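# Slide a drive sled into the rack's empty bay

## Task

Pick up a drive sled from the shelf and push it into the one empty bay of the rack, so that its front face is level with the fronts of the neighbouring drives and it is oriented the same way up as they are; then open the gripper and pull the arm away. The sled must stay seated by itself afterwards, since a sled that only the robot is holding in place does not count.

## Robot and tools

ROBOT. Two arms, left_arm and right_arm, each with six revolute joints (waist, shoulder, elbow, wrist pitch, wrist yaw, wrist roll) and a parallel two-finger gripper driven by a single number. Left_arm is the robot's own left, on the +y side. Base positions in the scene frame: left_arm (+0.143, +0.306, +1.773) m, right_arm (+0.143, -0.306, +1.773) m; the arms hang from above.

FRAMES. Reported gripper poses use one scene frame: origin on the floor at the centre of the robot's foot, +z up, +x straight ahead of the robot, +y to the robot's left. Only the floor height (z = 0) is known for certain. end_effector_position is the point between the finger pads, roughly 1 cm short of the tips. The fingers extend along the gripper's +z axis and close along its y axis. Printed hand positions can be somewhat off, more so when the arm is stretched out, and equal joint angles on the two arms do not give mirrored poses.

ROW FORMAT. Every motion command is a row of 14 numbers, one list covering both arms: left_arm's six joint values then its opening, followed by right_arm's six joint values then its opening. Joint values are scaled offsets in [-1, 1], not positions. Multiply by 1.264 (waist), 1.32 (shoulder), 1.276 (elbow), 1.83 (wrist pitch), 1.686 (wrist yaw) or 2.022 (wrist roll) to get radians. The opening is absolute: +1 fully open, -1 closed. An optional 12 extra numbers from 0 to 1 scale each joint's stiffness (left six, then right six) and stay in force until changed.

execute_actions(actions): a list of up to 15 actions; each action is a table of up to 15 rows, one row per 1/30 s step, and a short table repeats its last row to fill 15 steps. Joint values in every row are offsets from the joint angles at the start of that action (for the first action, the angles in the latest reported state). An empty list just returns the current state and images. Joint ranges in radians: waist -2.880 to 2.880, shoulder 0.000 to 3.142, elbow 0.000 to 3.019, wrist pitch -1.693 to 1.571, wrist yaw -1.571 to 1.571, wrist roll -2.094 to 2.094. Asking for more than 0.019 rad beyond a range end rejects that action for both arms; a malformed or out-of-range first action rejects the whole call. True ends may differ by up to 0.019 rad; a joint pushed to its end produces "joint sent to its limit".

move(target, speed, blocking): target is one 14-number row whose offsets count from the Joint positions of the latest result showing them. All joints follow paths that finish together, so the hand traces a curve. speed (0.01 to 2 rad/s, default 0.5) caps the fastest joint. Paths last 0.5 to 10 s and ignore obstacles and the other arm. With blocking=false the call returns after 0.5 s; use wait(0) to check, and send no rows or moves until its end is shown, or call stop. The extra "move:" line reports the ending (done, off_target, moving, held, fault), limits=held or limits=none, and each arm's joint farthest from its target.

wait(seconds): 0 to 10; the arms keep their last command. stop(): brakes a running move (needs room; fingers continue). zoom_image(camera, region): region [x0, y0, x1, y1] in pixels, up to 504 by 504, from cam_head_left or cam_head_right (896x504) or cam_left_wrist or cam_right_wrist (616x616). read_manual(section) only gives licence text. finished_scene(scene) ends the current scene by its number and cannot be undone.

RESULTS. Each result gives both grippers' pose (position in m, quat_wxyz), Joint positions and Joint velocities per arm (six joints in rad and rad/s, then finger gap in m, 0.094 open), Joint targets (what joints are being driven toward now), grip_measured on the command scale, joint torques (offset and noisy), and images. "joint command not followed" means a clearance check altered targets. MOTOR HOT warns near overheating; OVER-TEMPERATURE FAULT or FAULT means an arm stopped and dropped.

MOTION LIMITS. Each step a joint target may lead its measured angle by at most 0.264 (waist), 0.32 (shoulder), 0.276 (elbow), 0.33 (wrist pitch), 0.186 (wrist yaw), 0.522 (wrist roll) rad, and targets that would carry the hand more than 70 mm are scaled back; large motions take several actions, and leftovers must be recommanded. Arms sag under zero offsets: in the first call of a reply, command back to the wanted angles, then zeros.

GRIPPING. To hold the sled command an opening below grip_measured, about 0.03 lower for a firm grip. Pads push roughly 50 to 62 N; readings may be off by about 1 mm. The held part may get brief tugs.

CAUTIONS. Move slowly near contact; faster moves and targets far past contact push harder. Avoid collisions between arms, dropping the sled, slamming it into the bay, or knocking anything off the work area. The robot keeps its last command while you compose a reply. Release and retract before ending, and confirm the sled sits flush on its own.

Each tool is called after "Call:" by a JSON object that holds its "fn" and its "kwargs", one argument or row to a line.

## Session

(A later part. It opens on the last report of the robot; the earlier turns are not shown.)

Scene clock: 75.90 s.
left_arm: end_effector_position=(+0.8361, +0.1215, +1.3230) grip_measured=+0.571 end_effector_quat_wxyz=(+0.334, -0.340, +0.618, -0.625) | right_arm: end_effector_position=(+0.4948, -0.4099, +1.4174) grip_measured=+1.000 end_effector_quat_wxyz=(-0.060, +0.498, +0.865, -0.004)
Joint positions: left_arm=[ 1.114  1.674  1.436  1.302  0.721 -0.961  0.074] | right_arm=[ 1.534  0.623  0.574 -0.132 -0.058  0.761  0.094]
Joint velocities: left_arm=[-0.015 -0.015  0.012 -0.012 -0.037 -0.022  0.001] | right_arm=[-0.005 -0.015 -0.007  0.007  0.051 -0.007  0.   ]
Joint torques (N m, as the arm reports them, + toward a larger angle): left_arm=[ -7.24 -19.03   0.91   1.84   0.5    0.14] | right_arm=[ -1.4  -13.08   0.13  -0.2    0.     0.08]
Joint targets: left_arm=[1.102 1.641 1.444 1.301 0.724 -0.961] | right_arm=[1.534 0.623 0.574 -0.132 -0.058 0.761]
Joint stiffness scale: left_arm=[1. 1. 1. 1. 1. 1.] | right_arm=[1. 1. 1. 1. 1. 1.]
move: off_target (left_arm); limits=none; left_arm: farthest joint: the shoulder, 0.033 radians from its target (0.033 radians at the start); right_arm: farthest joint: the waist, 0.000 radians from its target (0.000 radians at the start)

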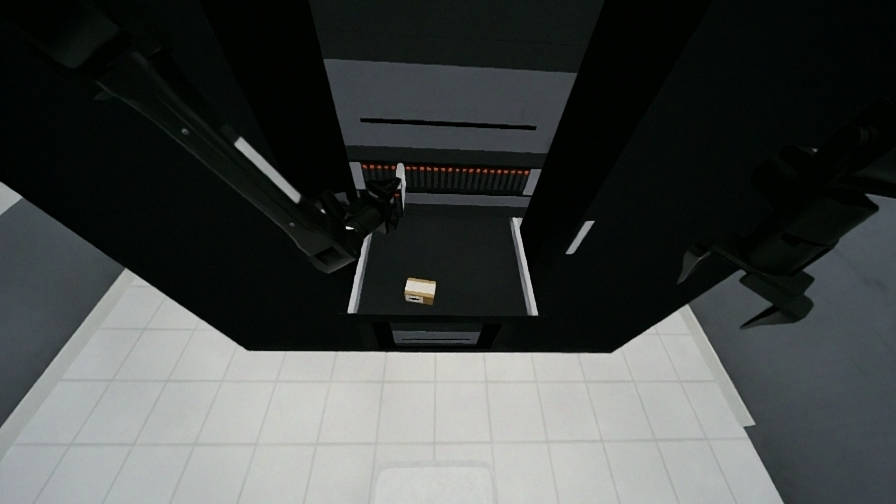

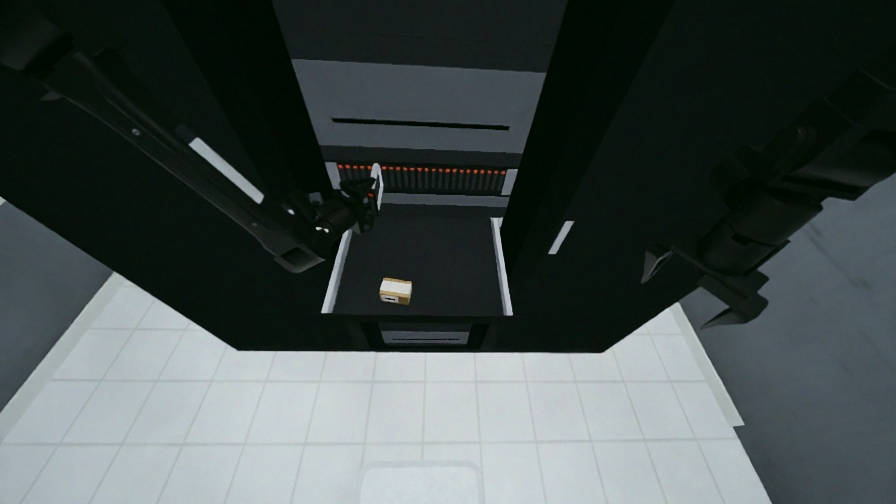

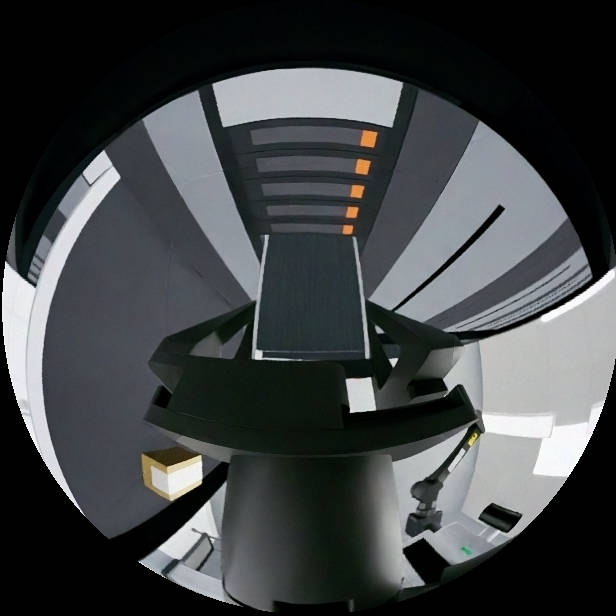

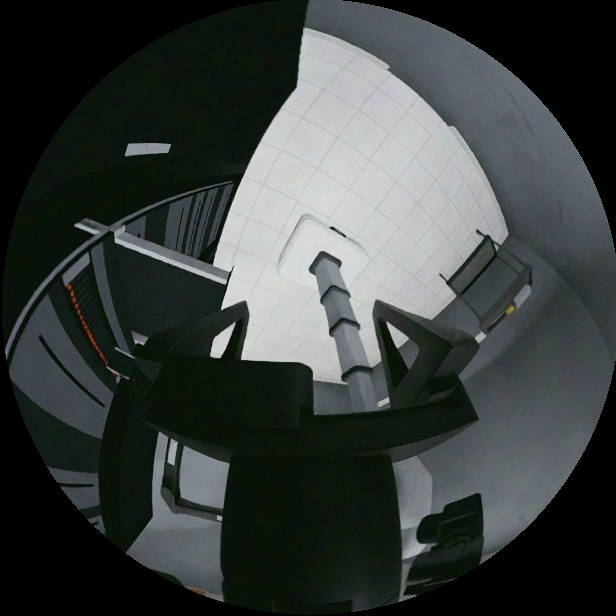

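In.

Call:
{"fn": "move", "kwargs": {
  "target": [-0.036,-0.03,0.095,-0.066,-0.003,0.008,0.5,0,0,0,0,0,0,1],
  "speed": 0.05
}}

Scene clock: 79.77 s.
left_arm: end_effector_position=(+0.8752, +0.1221, +1.3214) grip_measured=+0.571 end_effector_quat_wxyz=(+0.331, -0.341, +0.618, -0.627) | right_arm: end_effector_position=(+0.4948, -0.4099, +1.4174) grip_measured=+1.000 end_effector_quat_wxyz=(-0.060, +0.498, +0.865, -0.004)
Joint positions: left_arm=[ 1.101  1.674  1.538  1.189  0.717 -0.952  0.074] | right_arm=[ 1.534  0.623  0.574 -0.132 -0.058  0.761  0.094]
Joint velocities: left_arm=[-0.015 -0.015  0.002 -0.002  0.022 -0.022  0.002] | right_arm=[ 0.005 -0.005  0.002  0.007  0.022 -0.022  0.   ]
Joint torques (N m, as the arm reports them, + toward a larger angle): left_arm=[ -8.89 -20.62   2.94   1.53   0.38   0.22] | right_arm=[ -1.19 -12.91   0.17  -0.3    0.     0.08]
Joint targets: left_arm=[1.069 1.634 1.557 1.181 0.716 -0.945] | right_arm=[1.534 0.623 0.574 -0.132 -0.058 0.761]
Joint stiffness scale: left_arm=[1. 1. 1. 1. 1. 1.] | right_arm=[1. 1. 1. 1. 1. 1.]
move: off_target (left_arm); limits=none; left_arm: farthest joint: the shoulder, 0.039 radians from its target (0.039 radians at the start); right_arm: farthest joint: the waist, 0.000 radians from its target (0.000 radians at the start)

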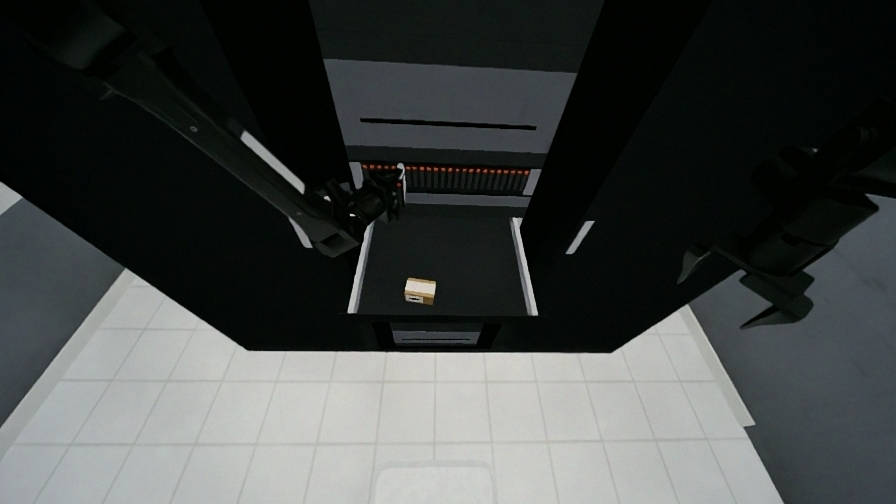

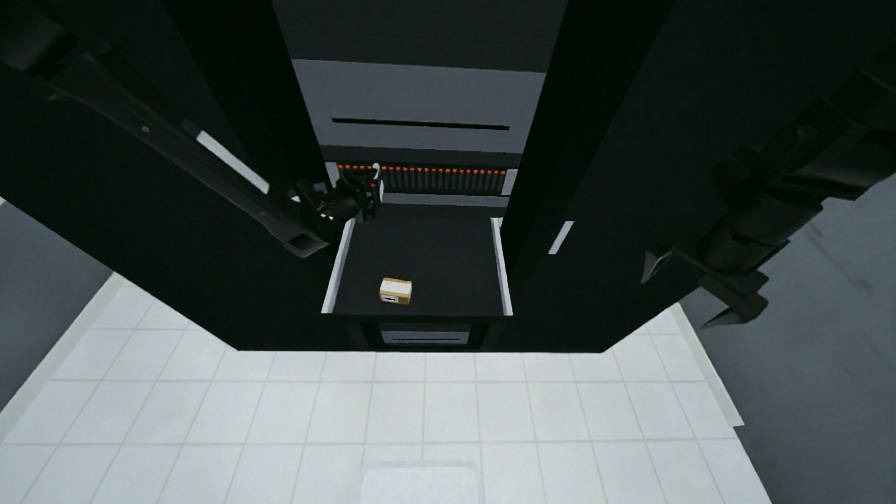

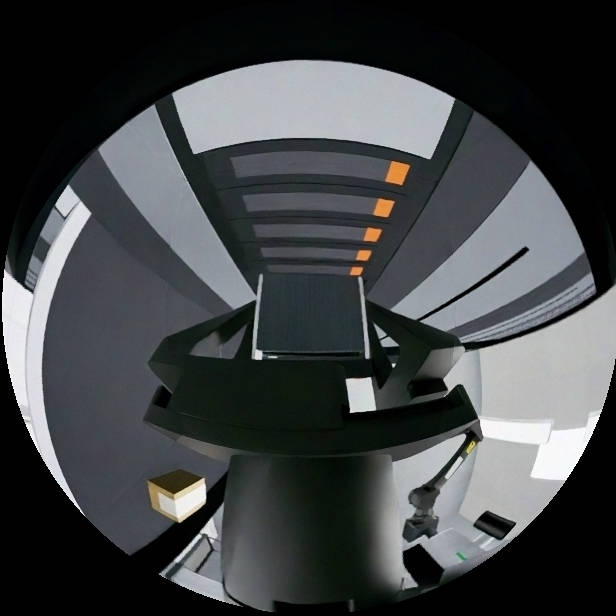

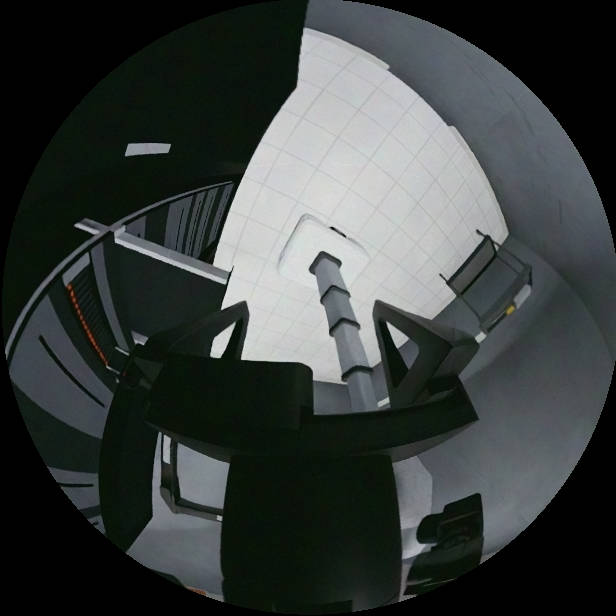

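Call:
{"fn": "move", "kwargs": {
  "target": [-0.01,-0.02,0,0.005,0,0,1,0,0,0,0,0,0,1]
}}

Call:
{"fn": "move", "kwargs": {
  "target": [0.027,-0.01,-0.13,0.11,0.008,0,1,0,0,0,0,0,0,1],
  "speed": 0.2
}}

Call:
{"fn": "move", "kwargs": {
  "target": [0,-0.01,0,0,0,0.78,-1,0,0,0,0,0,0,1],
  "speed": 1.5
}}

Scene clock: 84.80 s.
left_arm: end_effector_position=(+0.8750, +0.1220, +1.3213) grip_measured=+1.000 end_effector_quat_wxyz=(+0.331, -0.341, +0.618, -0.626) | right_arm: end_effector_position=(+0.4948, -0.4099, +1.4174) grip_measured=+1.000 end_effector_quat_wxyz=(-0.060, +0.498, +0.865, -0.004)
Joint positions: left_arm=[ 1.101  1.674  1.537  1.189  0.717 -0.952  0.094] | right_arm=[ 1.534  0.623  0.574 -0.132 -0.058  0.761  0.094]
Joint velocities: left_arm=[-0.015 -0.005  0.002  0.007 -0.11   0.007  0.   ] | right_arm=[-0.005 -0.034  0.017  0.007 -0.007 -0.007  0.   ]
Joint torques (N m, as the arm reports them, + toward a larger angle): left_arm=[ -7.1  -19.34   0.98   2.21   0.42   0.14] | right_arm=[ -1.18 -13.03   0.17  -0.24  -0.01   0.09]
Joint targets: left_arm=[1.089 1.647 1.537 1.198 0.717 -0.952] | right_arm=[1.534 0.623 0.574 -0.132 -0.058 0.761]
Joint stiffness scale: left_arm=[1. 1. 1. 1. 1. 1.] | right_arm=[1. 1. 1. 1. 1. 1.]
move: off_target (left_arm); limits=none; left_arm: farthest joint: the shoulder, 0.026 radians from its target (0.026 radians at the start); right_arm: farthest joint: the waist, 0.000 radians from its target (0.000 radians at the start)

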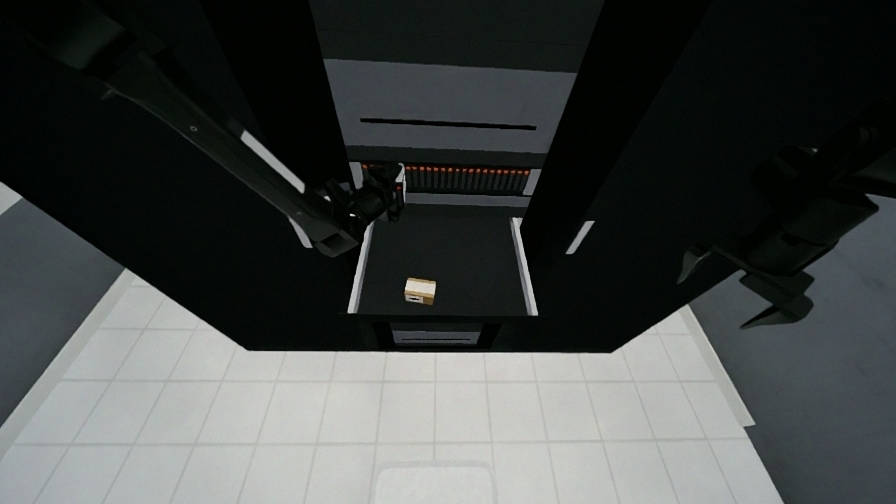

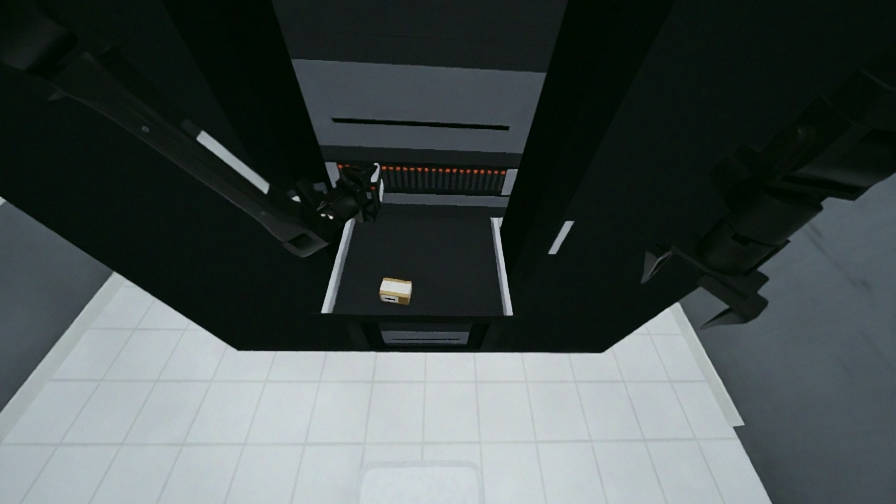

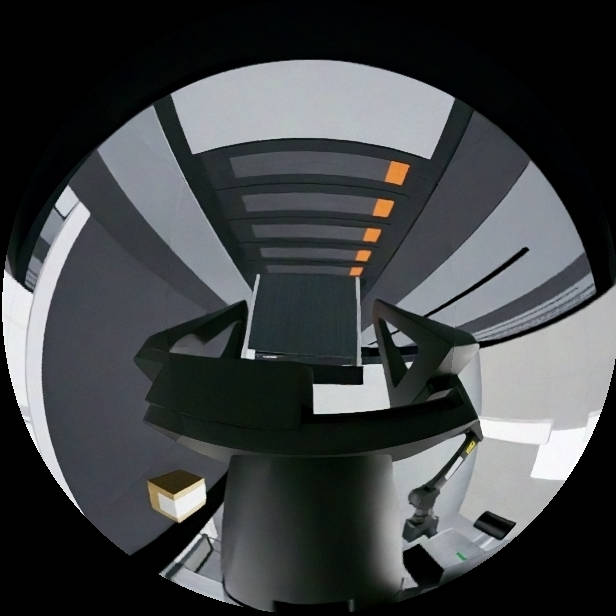

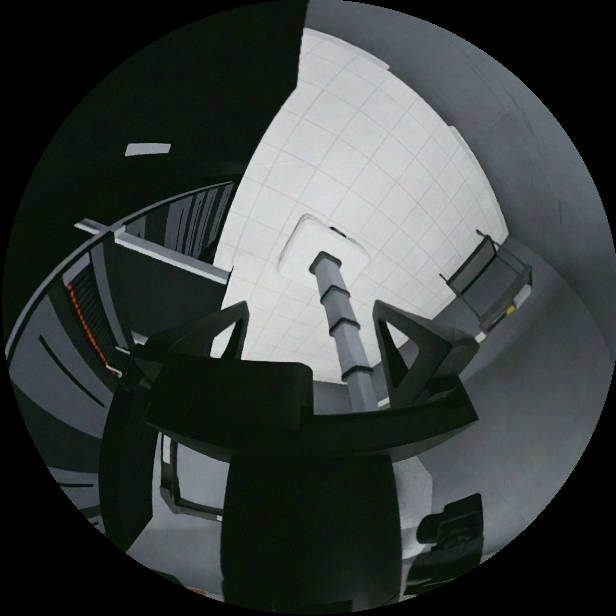

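Scene clock: 86.20 s.
left_arm: end_effector_position=(+0.8123, +0.1235, +1.3246) grip_measured=+1.000 end_effector_quat_wxyz=(+0.340, -0.333, +0.623, -0.621) | right_arm: end_effector_position=(+0.4948, -0.4099, +1.4174) grip_measured=+1.000 end_effector_quat_wxyz=(-0.060, +0.498, +0.865, -0.004)
Joint positions: left_arm=[ 1.126  1.674  1.375  1.37   0.728 -0.952  0.094] | right_arm=[ 1.534  0.623  0.574 -0.132 -0.058  0.761  0.094]
Joint velocities: left_arm=[ 0.015 -0.005  0.012  0.022  0.022 -0.007  0.   ] | right_arm=[-0.024 -0.015 -0.012  0.002 -0.022  0.051  0.   ]
Joint torques (N m, as the arm reports them, + toward a larger angle): left_arm=[ -5.45 -16.91  -0.65   2.72   0.48   0.14] | right_arm=[ -1.28 -12.81   0.15  -0.27   0.     0.08]
Joint targets: left_arm=[1.136 1.661 1.371 1.390 0.730 -0.952] | right_arm=[1.534 0.623 0.574 -0.132 -0.058 0.761]
Joint stiffness scale: left_arm=[1. 1. 1. 1. 1. 1.] | right_arm=[1. 1. 1. 1. 1. 1.]
move: off_target (left_arm); limits=none; left_arm: farthest joint: the wrist pitch, 0.021 radians from its target (0.202 radians at the start); right_arm: farthest joint: the waist, 0.000 radians from its target (0.000 radians at the start)

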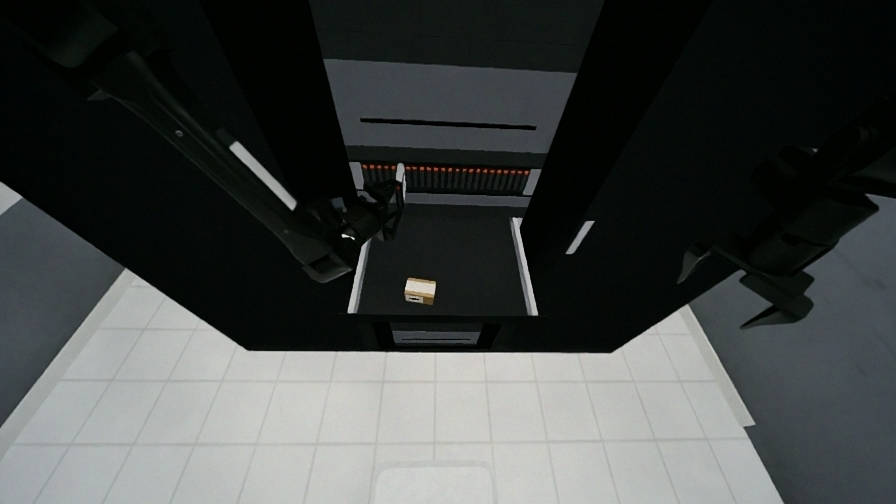

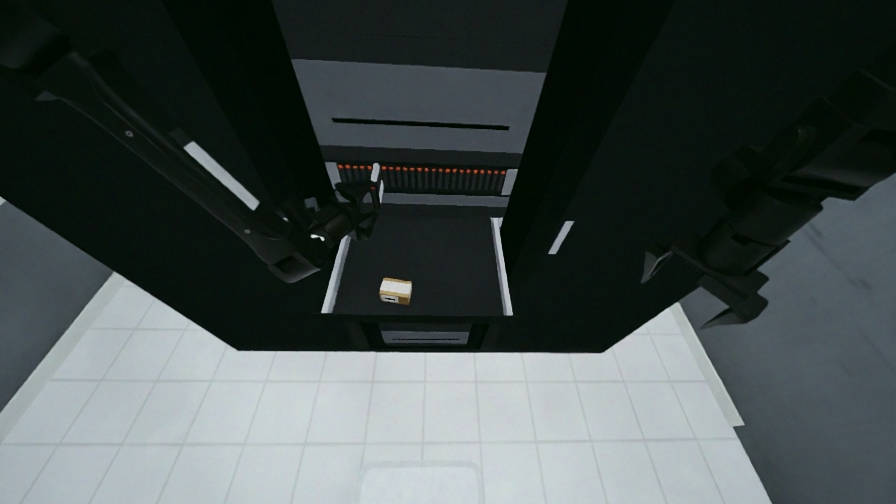

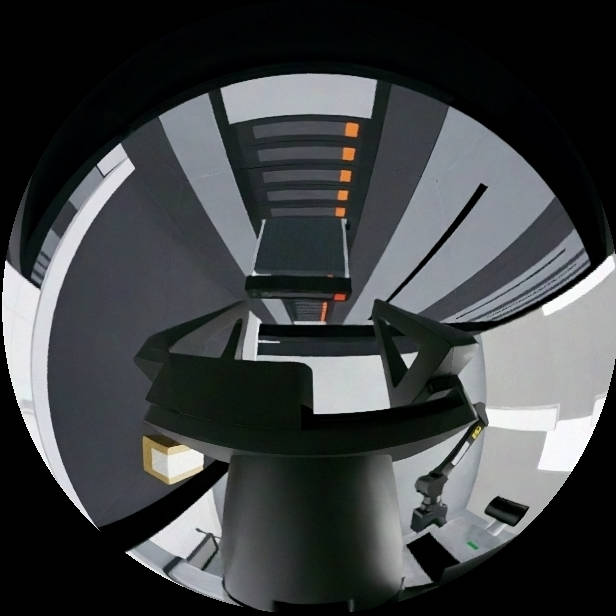

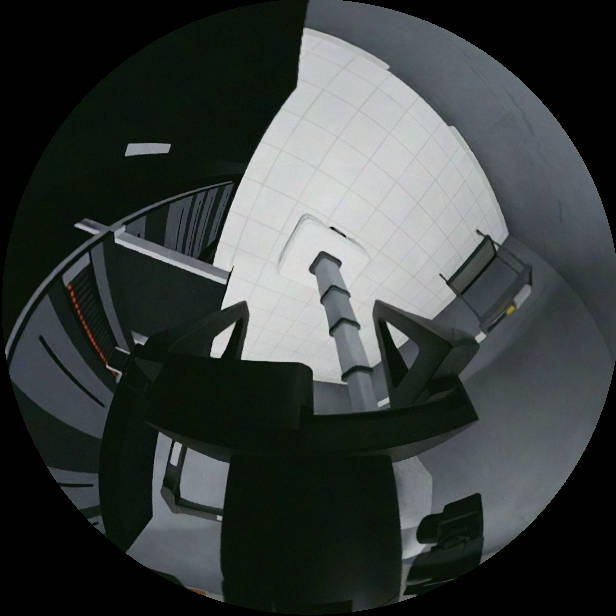

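Scene clock: 88.33 s.
left_arm: end_effector_position=(+0.8123, +0.1235, +1.3246) grip_measured=-0.995 end_effector_quat_wxyz=(+0.679, +0.203, +0.676, -0.201) | right_arm: end_effector_position=(+0.4948, -0.4099, +1.4174) grip_measured=+1.000 end_effector_quat_wxyz=(-0.060, +0.498, +0.865, -0.004)
Joint positions: left_arm=[1.126 1.674 1.375 1.37  0.728 0.612 0.   ] | right_arm=[ 1.534  0.623  0.574 -0.132 -0.058  0.761  0.094]
Joint velocities: left_arm=[-0.015 -0.015 -0.002 -0.007 -0.007  0.037 -0.   ] | right_arm=[-0.005  0.005 -0.012  0.002 -0.022 -0.037  0.   ]
Joint torques (N m, as the arm reports them, + toward a larger angle): left_arm=[ -6.22 -16.75  -0.52   1.82   0.39   0.15] | right_arm=[ -1.26 -12.95   0.17  -0.23  -0.02   0.08]
Joint targets: left_arm=[1.126 1.661 1.375 1.370 0.728 0.625] | right_arm=[1.534 0.623 0.574 -0.132 -0.058 0.761]
Joint stiffness scale: left_arm=[1. 1. 1. 1. 1. 1.] | right_arm=[1. 1. 1. 1. 1. 1.]
move: done; limits=none; left_arm: farthest joint: the wrist roll, 0.014 radians from its target (1.577 radians at the start); right_arm: farthest joint: the waist, 0.000 radians from its target (0.000 radians at the start)

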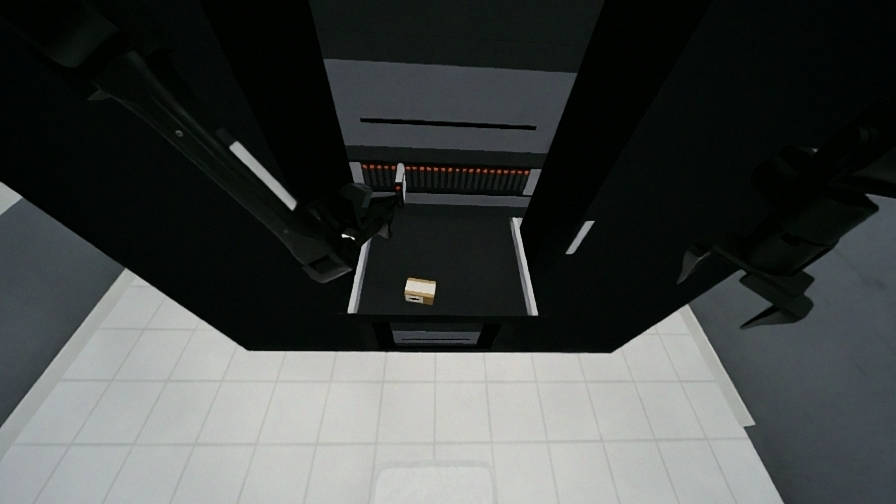

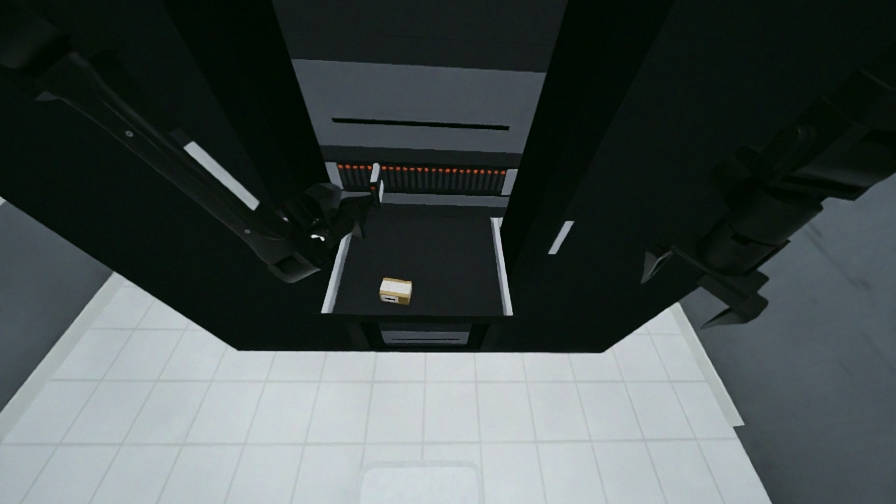

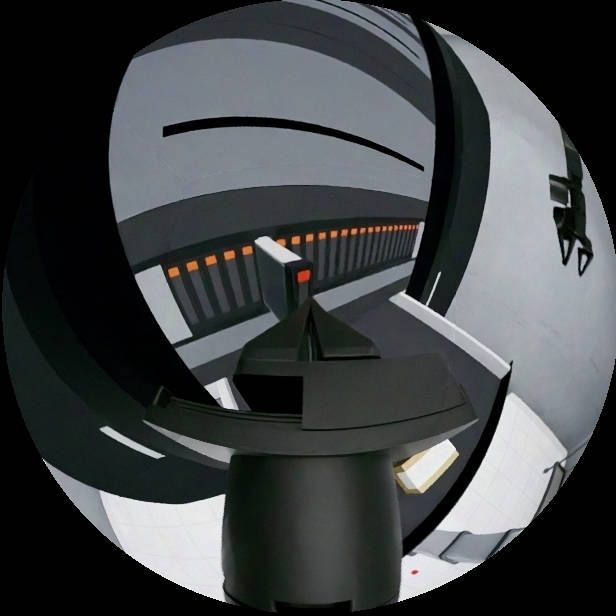

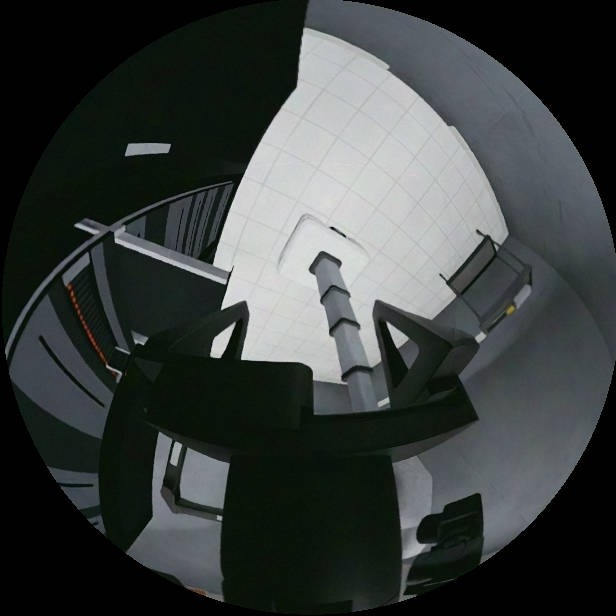

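Call:
{"fn": "move", "kwargs": {
  "target": [-0.04,-0.025,0.18,-0.128,-0.012,0,-1,0,0,0,0,0,0,1],
  "speed": 0.08
}}

Scene clock: 93.20 s.
left_arm: end_effector_position=(+0.8275, +0.1080, +1.3009) grip_measured=-0.996 end_effector_quat_wxyz=(+0.642, +0.206, +0.693, -0.254) | right_arm: end_effector_position=(+0.4948, -0.4099, +1.4174) grip_measured=+1.000 end_effector_quat_wxyz=(-0.060, +0.498, +0.865, -0.004)
Joint positions: left_arm=[1.123 1.684 1.46  1.167 0.765 0.612 0.   ] | right_arm=[ 1.534  0.623  0.574 -0.132 -0.058  0.761  0.094]
Joint velocities: left_arm=[-0.005 -0.015  0.007 -0.002 -0.007 -0.007 -0.001] | right_arm=[-0.005 -0.005 -0.007  0.012  0.022 -0.007  0.   ]
Joint torques (N m, as the arm reports them, + toward a larger angle): left_arm=[ -8.57 -19.26  10.7    0.79  -1.15   0.04] | right_arm=[ -1.28 -12.73   0.15  -0.24  -0.01   0.09]
Joint targets: left_arm=[1.089 1.653 1.565 1.144 0.723 0.612] | right_arm=[1.534 0.623 0.574 -0.132 -0.058 0.761]
Joint stiffness scale: left_arm=[1. 1. 1. 1. 1. 1.] | right_arm=[1. 1. 1. 1. 1. 1.]
move: off_target (left_arm); limits=none; left_arm: farthest joint: the elbow, 0.145 radians from its target (0.230 radians at the start); right_arm: farthest joint: the waist, 0.000 radians from its target (0.000 radians at the start)

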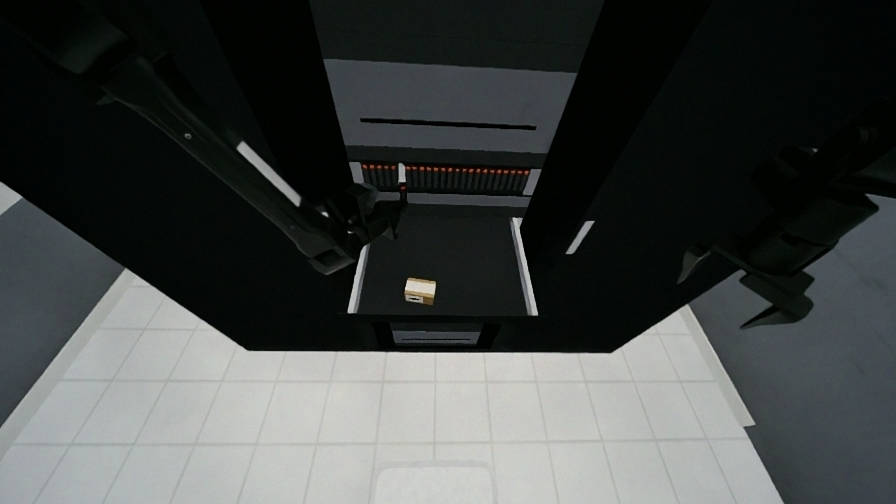

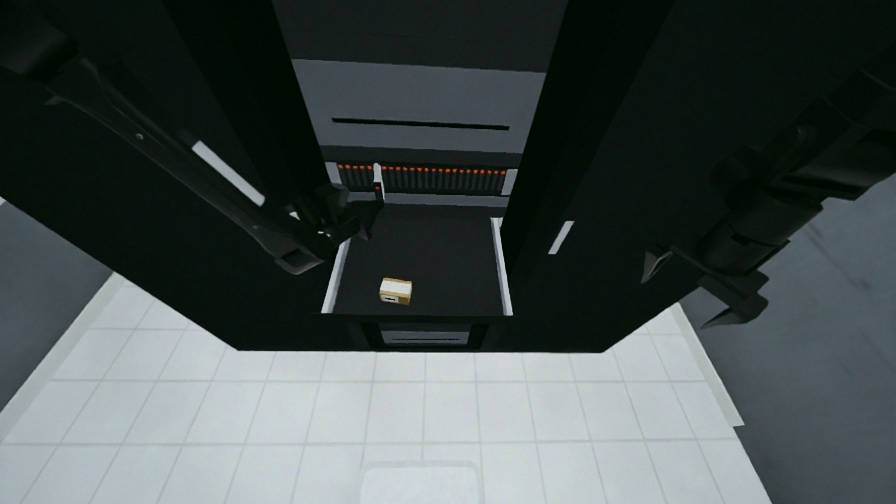

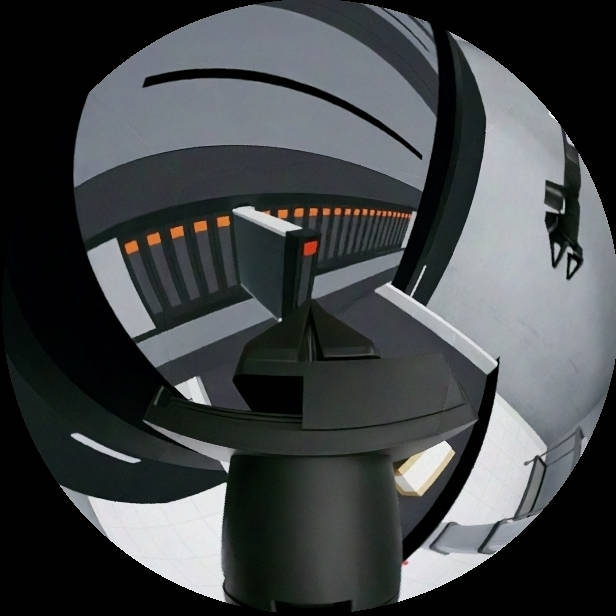

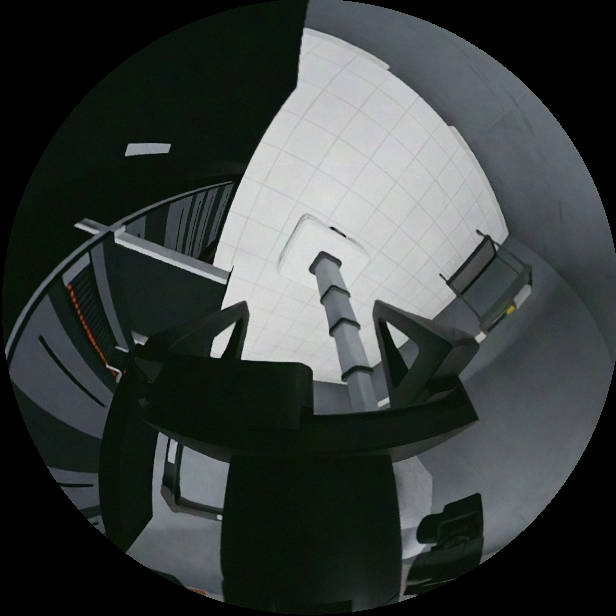

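Call:
{"fn": "execute_actions", "kwargs": {
  "actions": [
    [[-0.01,-0.04,0.04,0.04,-0.03,0,-1,0,0,0,0,0,0,1]],
    [[-0.01,-0.04,0.04,0.04,-0.03,0,-1,0,0,0,0,0,0,1]]
  ]
}}

Scene clock: 96.63 s.
left_arm: end_effector_position=(+0.8542, +0.1295, +1.3120) grip_measured=-0.996 end_effector_quat_wxyz=(+0.672, +0.198, +0.685, -0.200) | right_arm: end_effector_position=(+0.4948, -0.4099, +1.4174) grip_measured=+1.000 end_effector_quat_wxyz=(-0.060, +0.498, +0.865, -0.004)
Joint positions: left_arm=[1.125 1.679 1.492 1.241 0.709 0.612 0.   ] | right_arm=[ 1.534  0.623  0.574 -0.132 -0.058  0.761  0.094]
Joint velocities: left_arm=[ 0.005 -0.015 -0.017  0.022  0.037  0.007 -0.002] | right_arm=[-0.015 -0.005  0.007 -0.002  0.095 -0.007  0.   ]
Joint torques (N m, as the arm reports them, + toward a larger angle): left_arm=[ -6.77 -20.59   1.38   2.84   0.1    0.04] | right_arm=[ -1.16 -12.81   0.12  -0.28   0.01   0.07]
Joint targets: left_arm=[1.113 1.632 1.505 1.268 0.700 0.612] | right_arm=[1.534 0.623 0.574 -0.132 -0.058 0.761]
Joint stiffness scale: left_arm=[1. 1. 1. 1. 1. 1.] | right_arm=[1. 1. 1. 1. 1. 1.]

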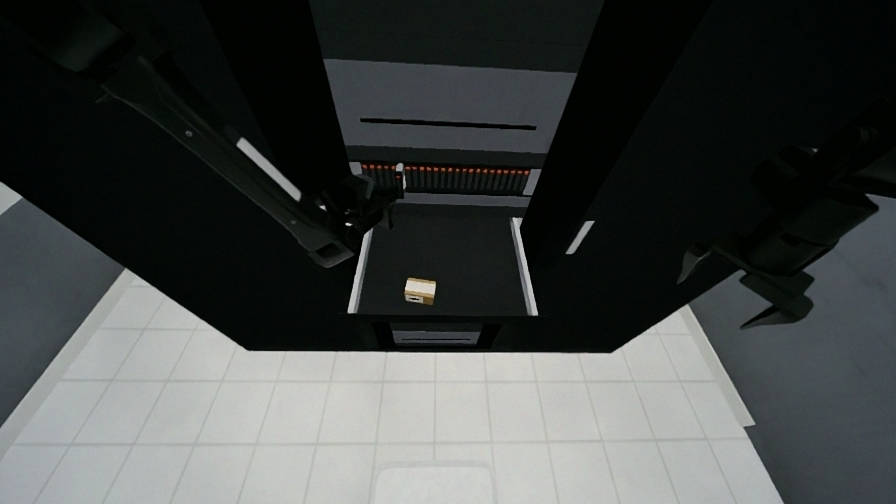

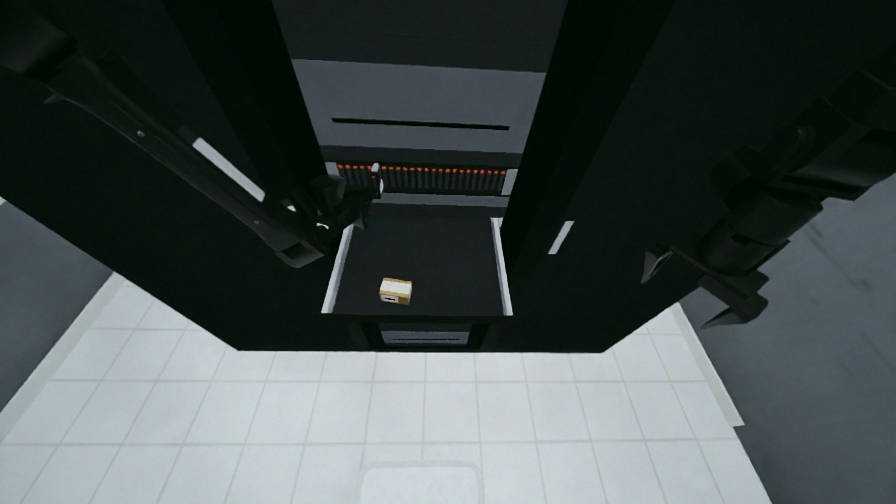

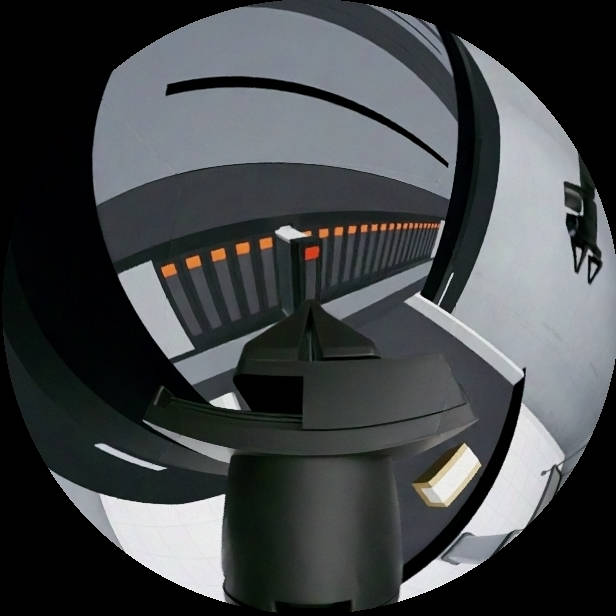

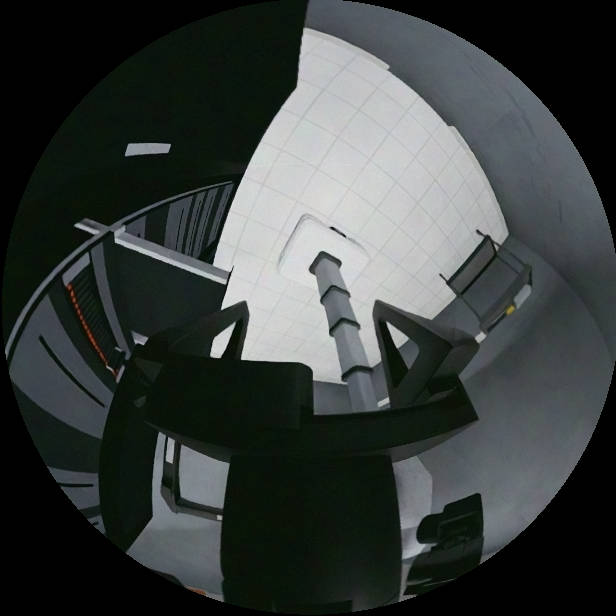

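Call:
{"fn": "move", "kwargs": {
  "target": [-0.05,-0.035,0.11,-0.063,-0.008,0,-1,0,0,0,0,0,0,1],
  "speed": 0.06
}}

Scene clock: 100.60 s.
left_arm: end_effector_position=(+0.8940, +0.1251, +1.3210) grip_measured=-0.996 end_effector_quat_wxyz=(+0.678, +0.190, +0.679, -0.207) | right_arm: end_effector_position=(+0.4948, -0.4099, +1.4174) grip_measured=+1.000 end_effector_quat_wxyz=(-0.060, +0.498, +0.865, -0.004)
Joint positions: left_arm=[1.097 1.678 1.588 1.149 0.705 0.612 0.   ] | right_arm=[ 1.534  0.623  0.574 -0.132 -0.058  0.761  0.094]
Joint velocities: left_arm=[ 0.005  0.005 -0.017  0.002 -0.037  0.007 -0.001] | right_arm=[-0.005  0.005  0.012  0.012 -0.022 -0.081  0.   ]
Joint torques (N m, as the arm reports them, + toward a larger angle): left_arm=[ -9.2  -21.36   5.88   0.87   0.02   0.05] | right_arm=[ -1.35 -12.86   0.09  -0.26   0.     0.06]
Joint targets: left_arm=[1.062 1.633 1.632 1.126 0.695 0.612] | right_arm=[1.534 0.623 0.574 -0.132 -0.058 0.761]
Joint stiffness scale: left_arm=[1. 1. 1. 1. 1. 1.] | right_arm=[1. 1. 1. 1. 1. 1.]
move: off_target (left_arm); limits=none; left_arm: farthest joint: the shoulder, 0.045 radians from its target (0.046 radians at the start); right_arm: farthest joint: the waist, 0.000 radians from its target (0.000 radians at the start)

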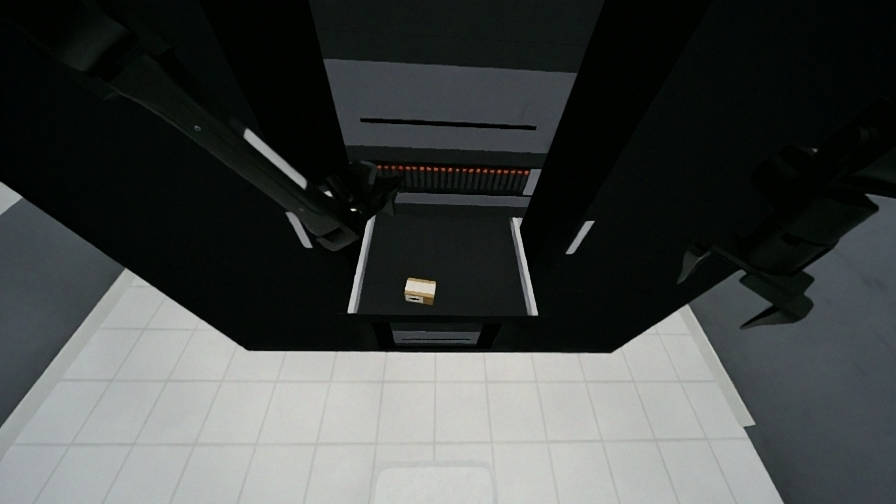

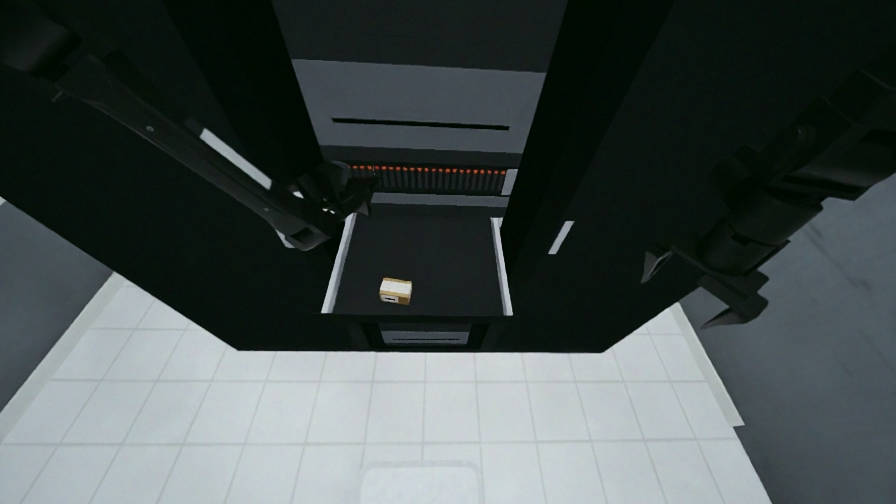

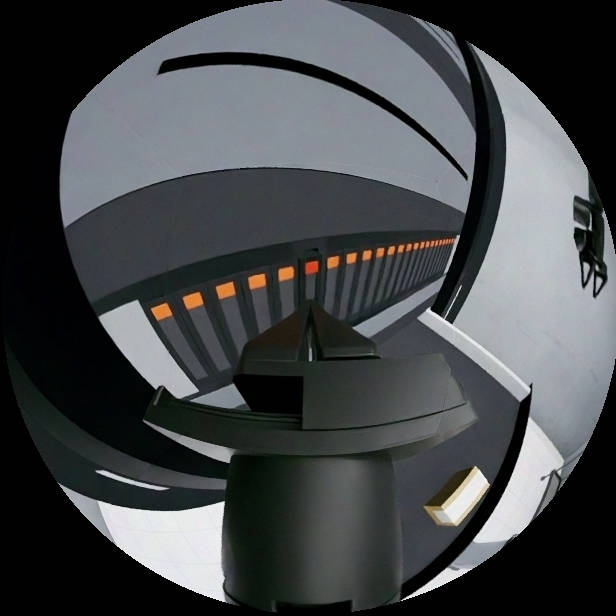

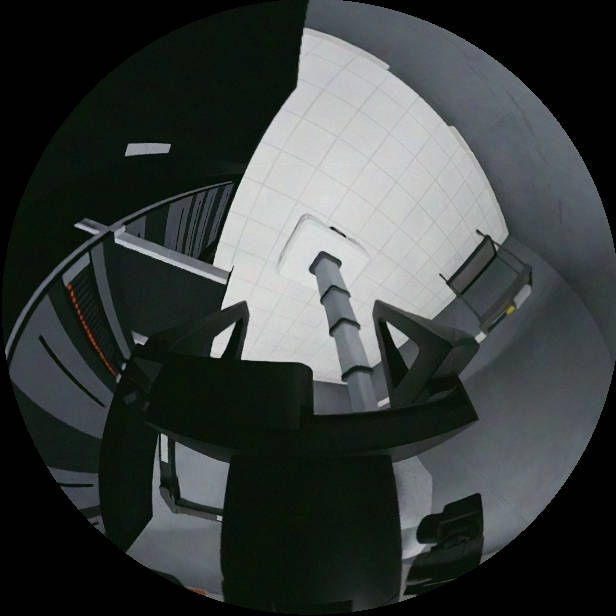

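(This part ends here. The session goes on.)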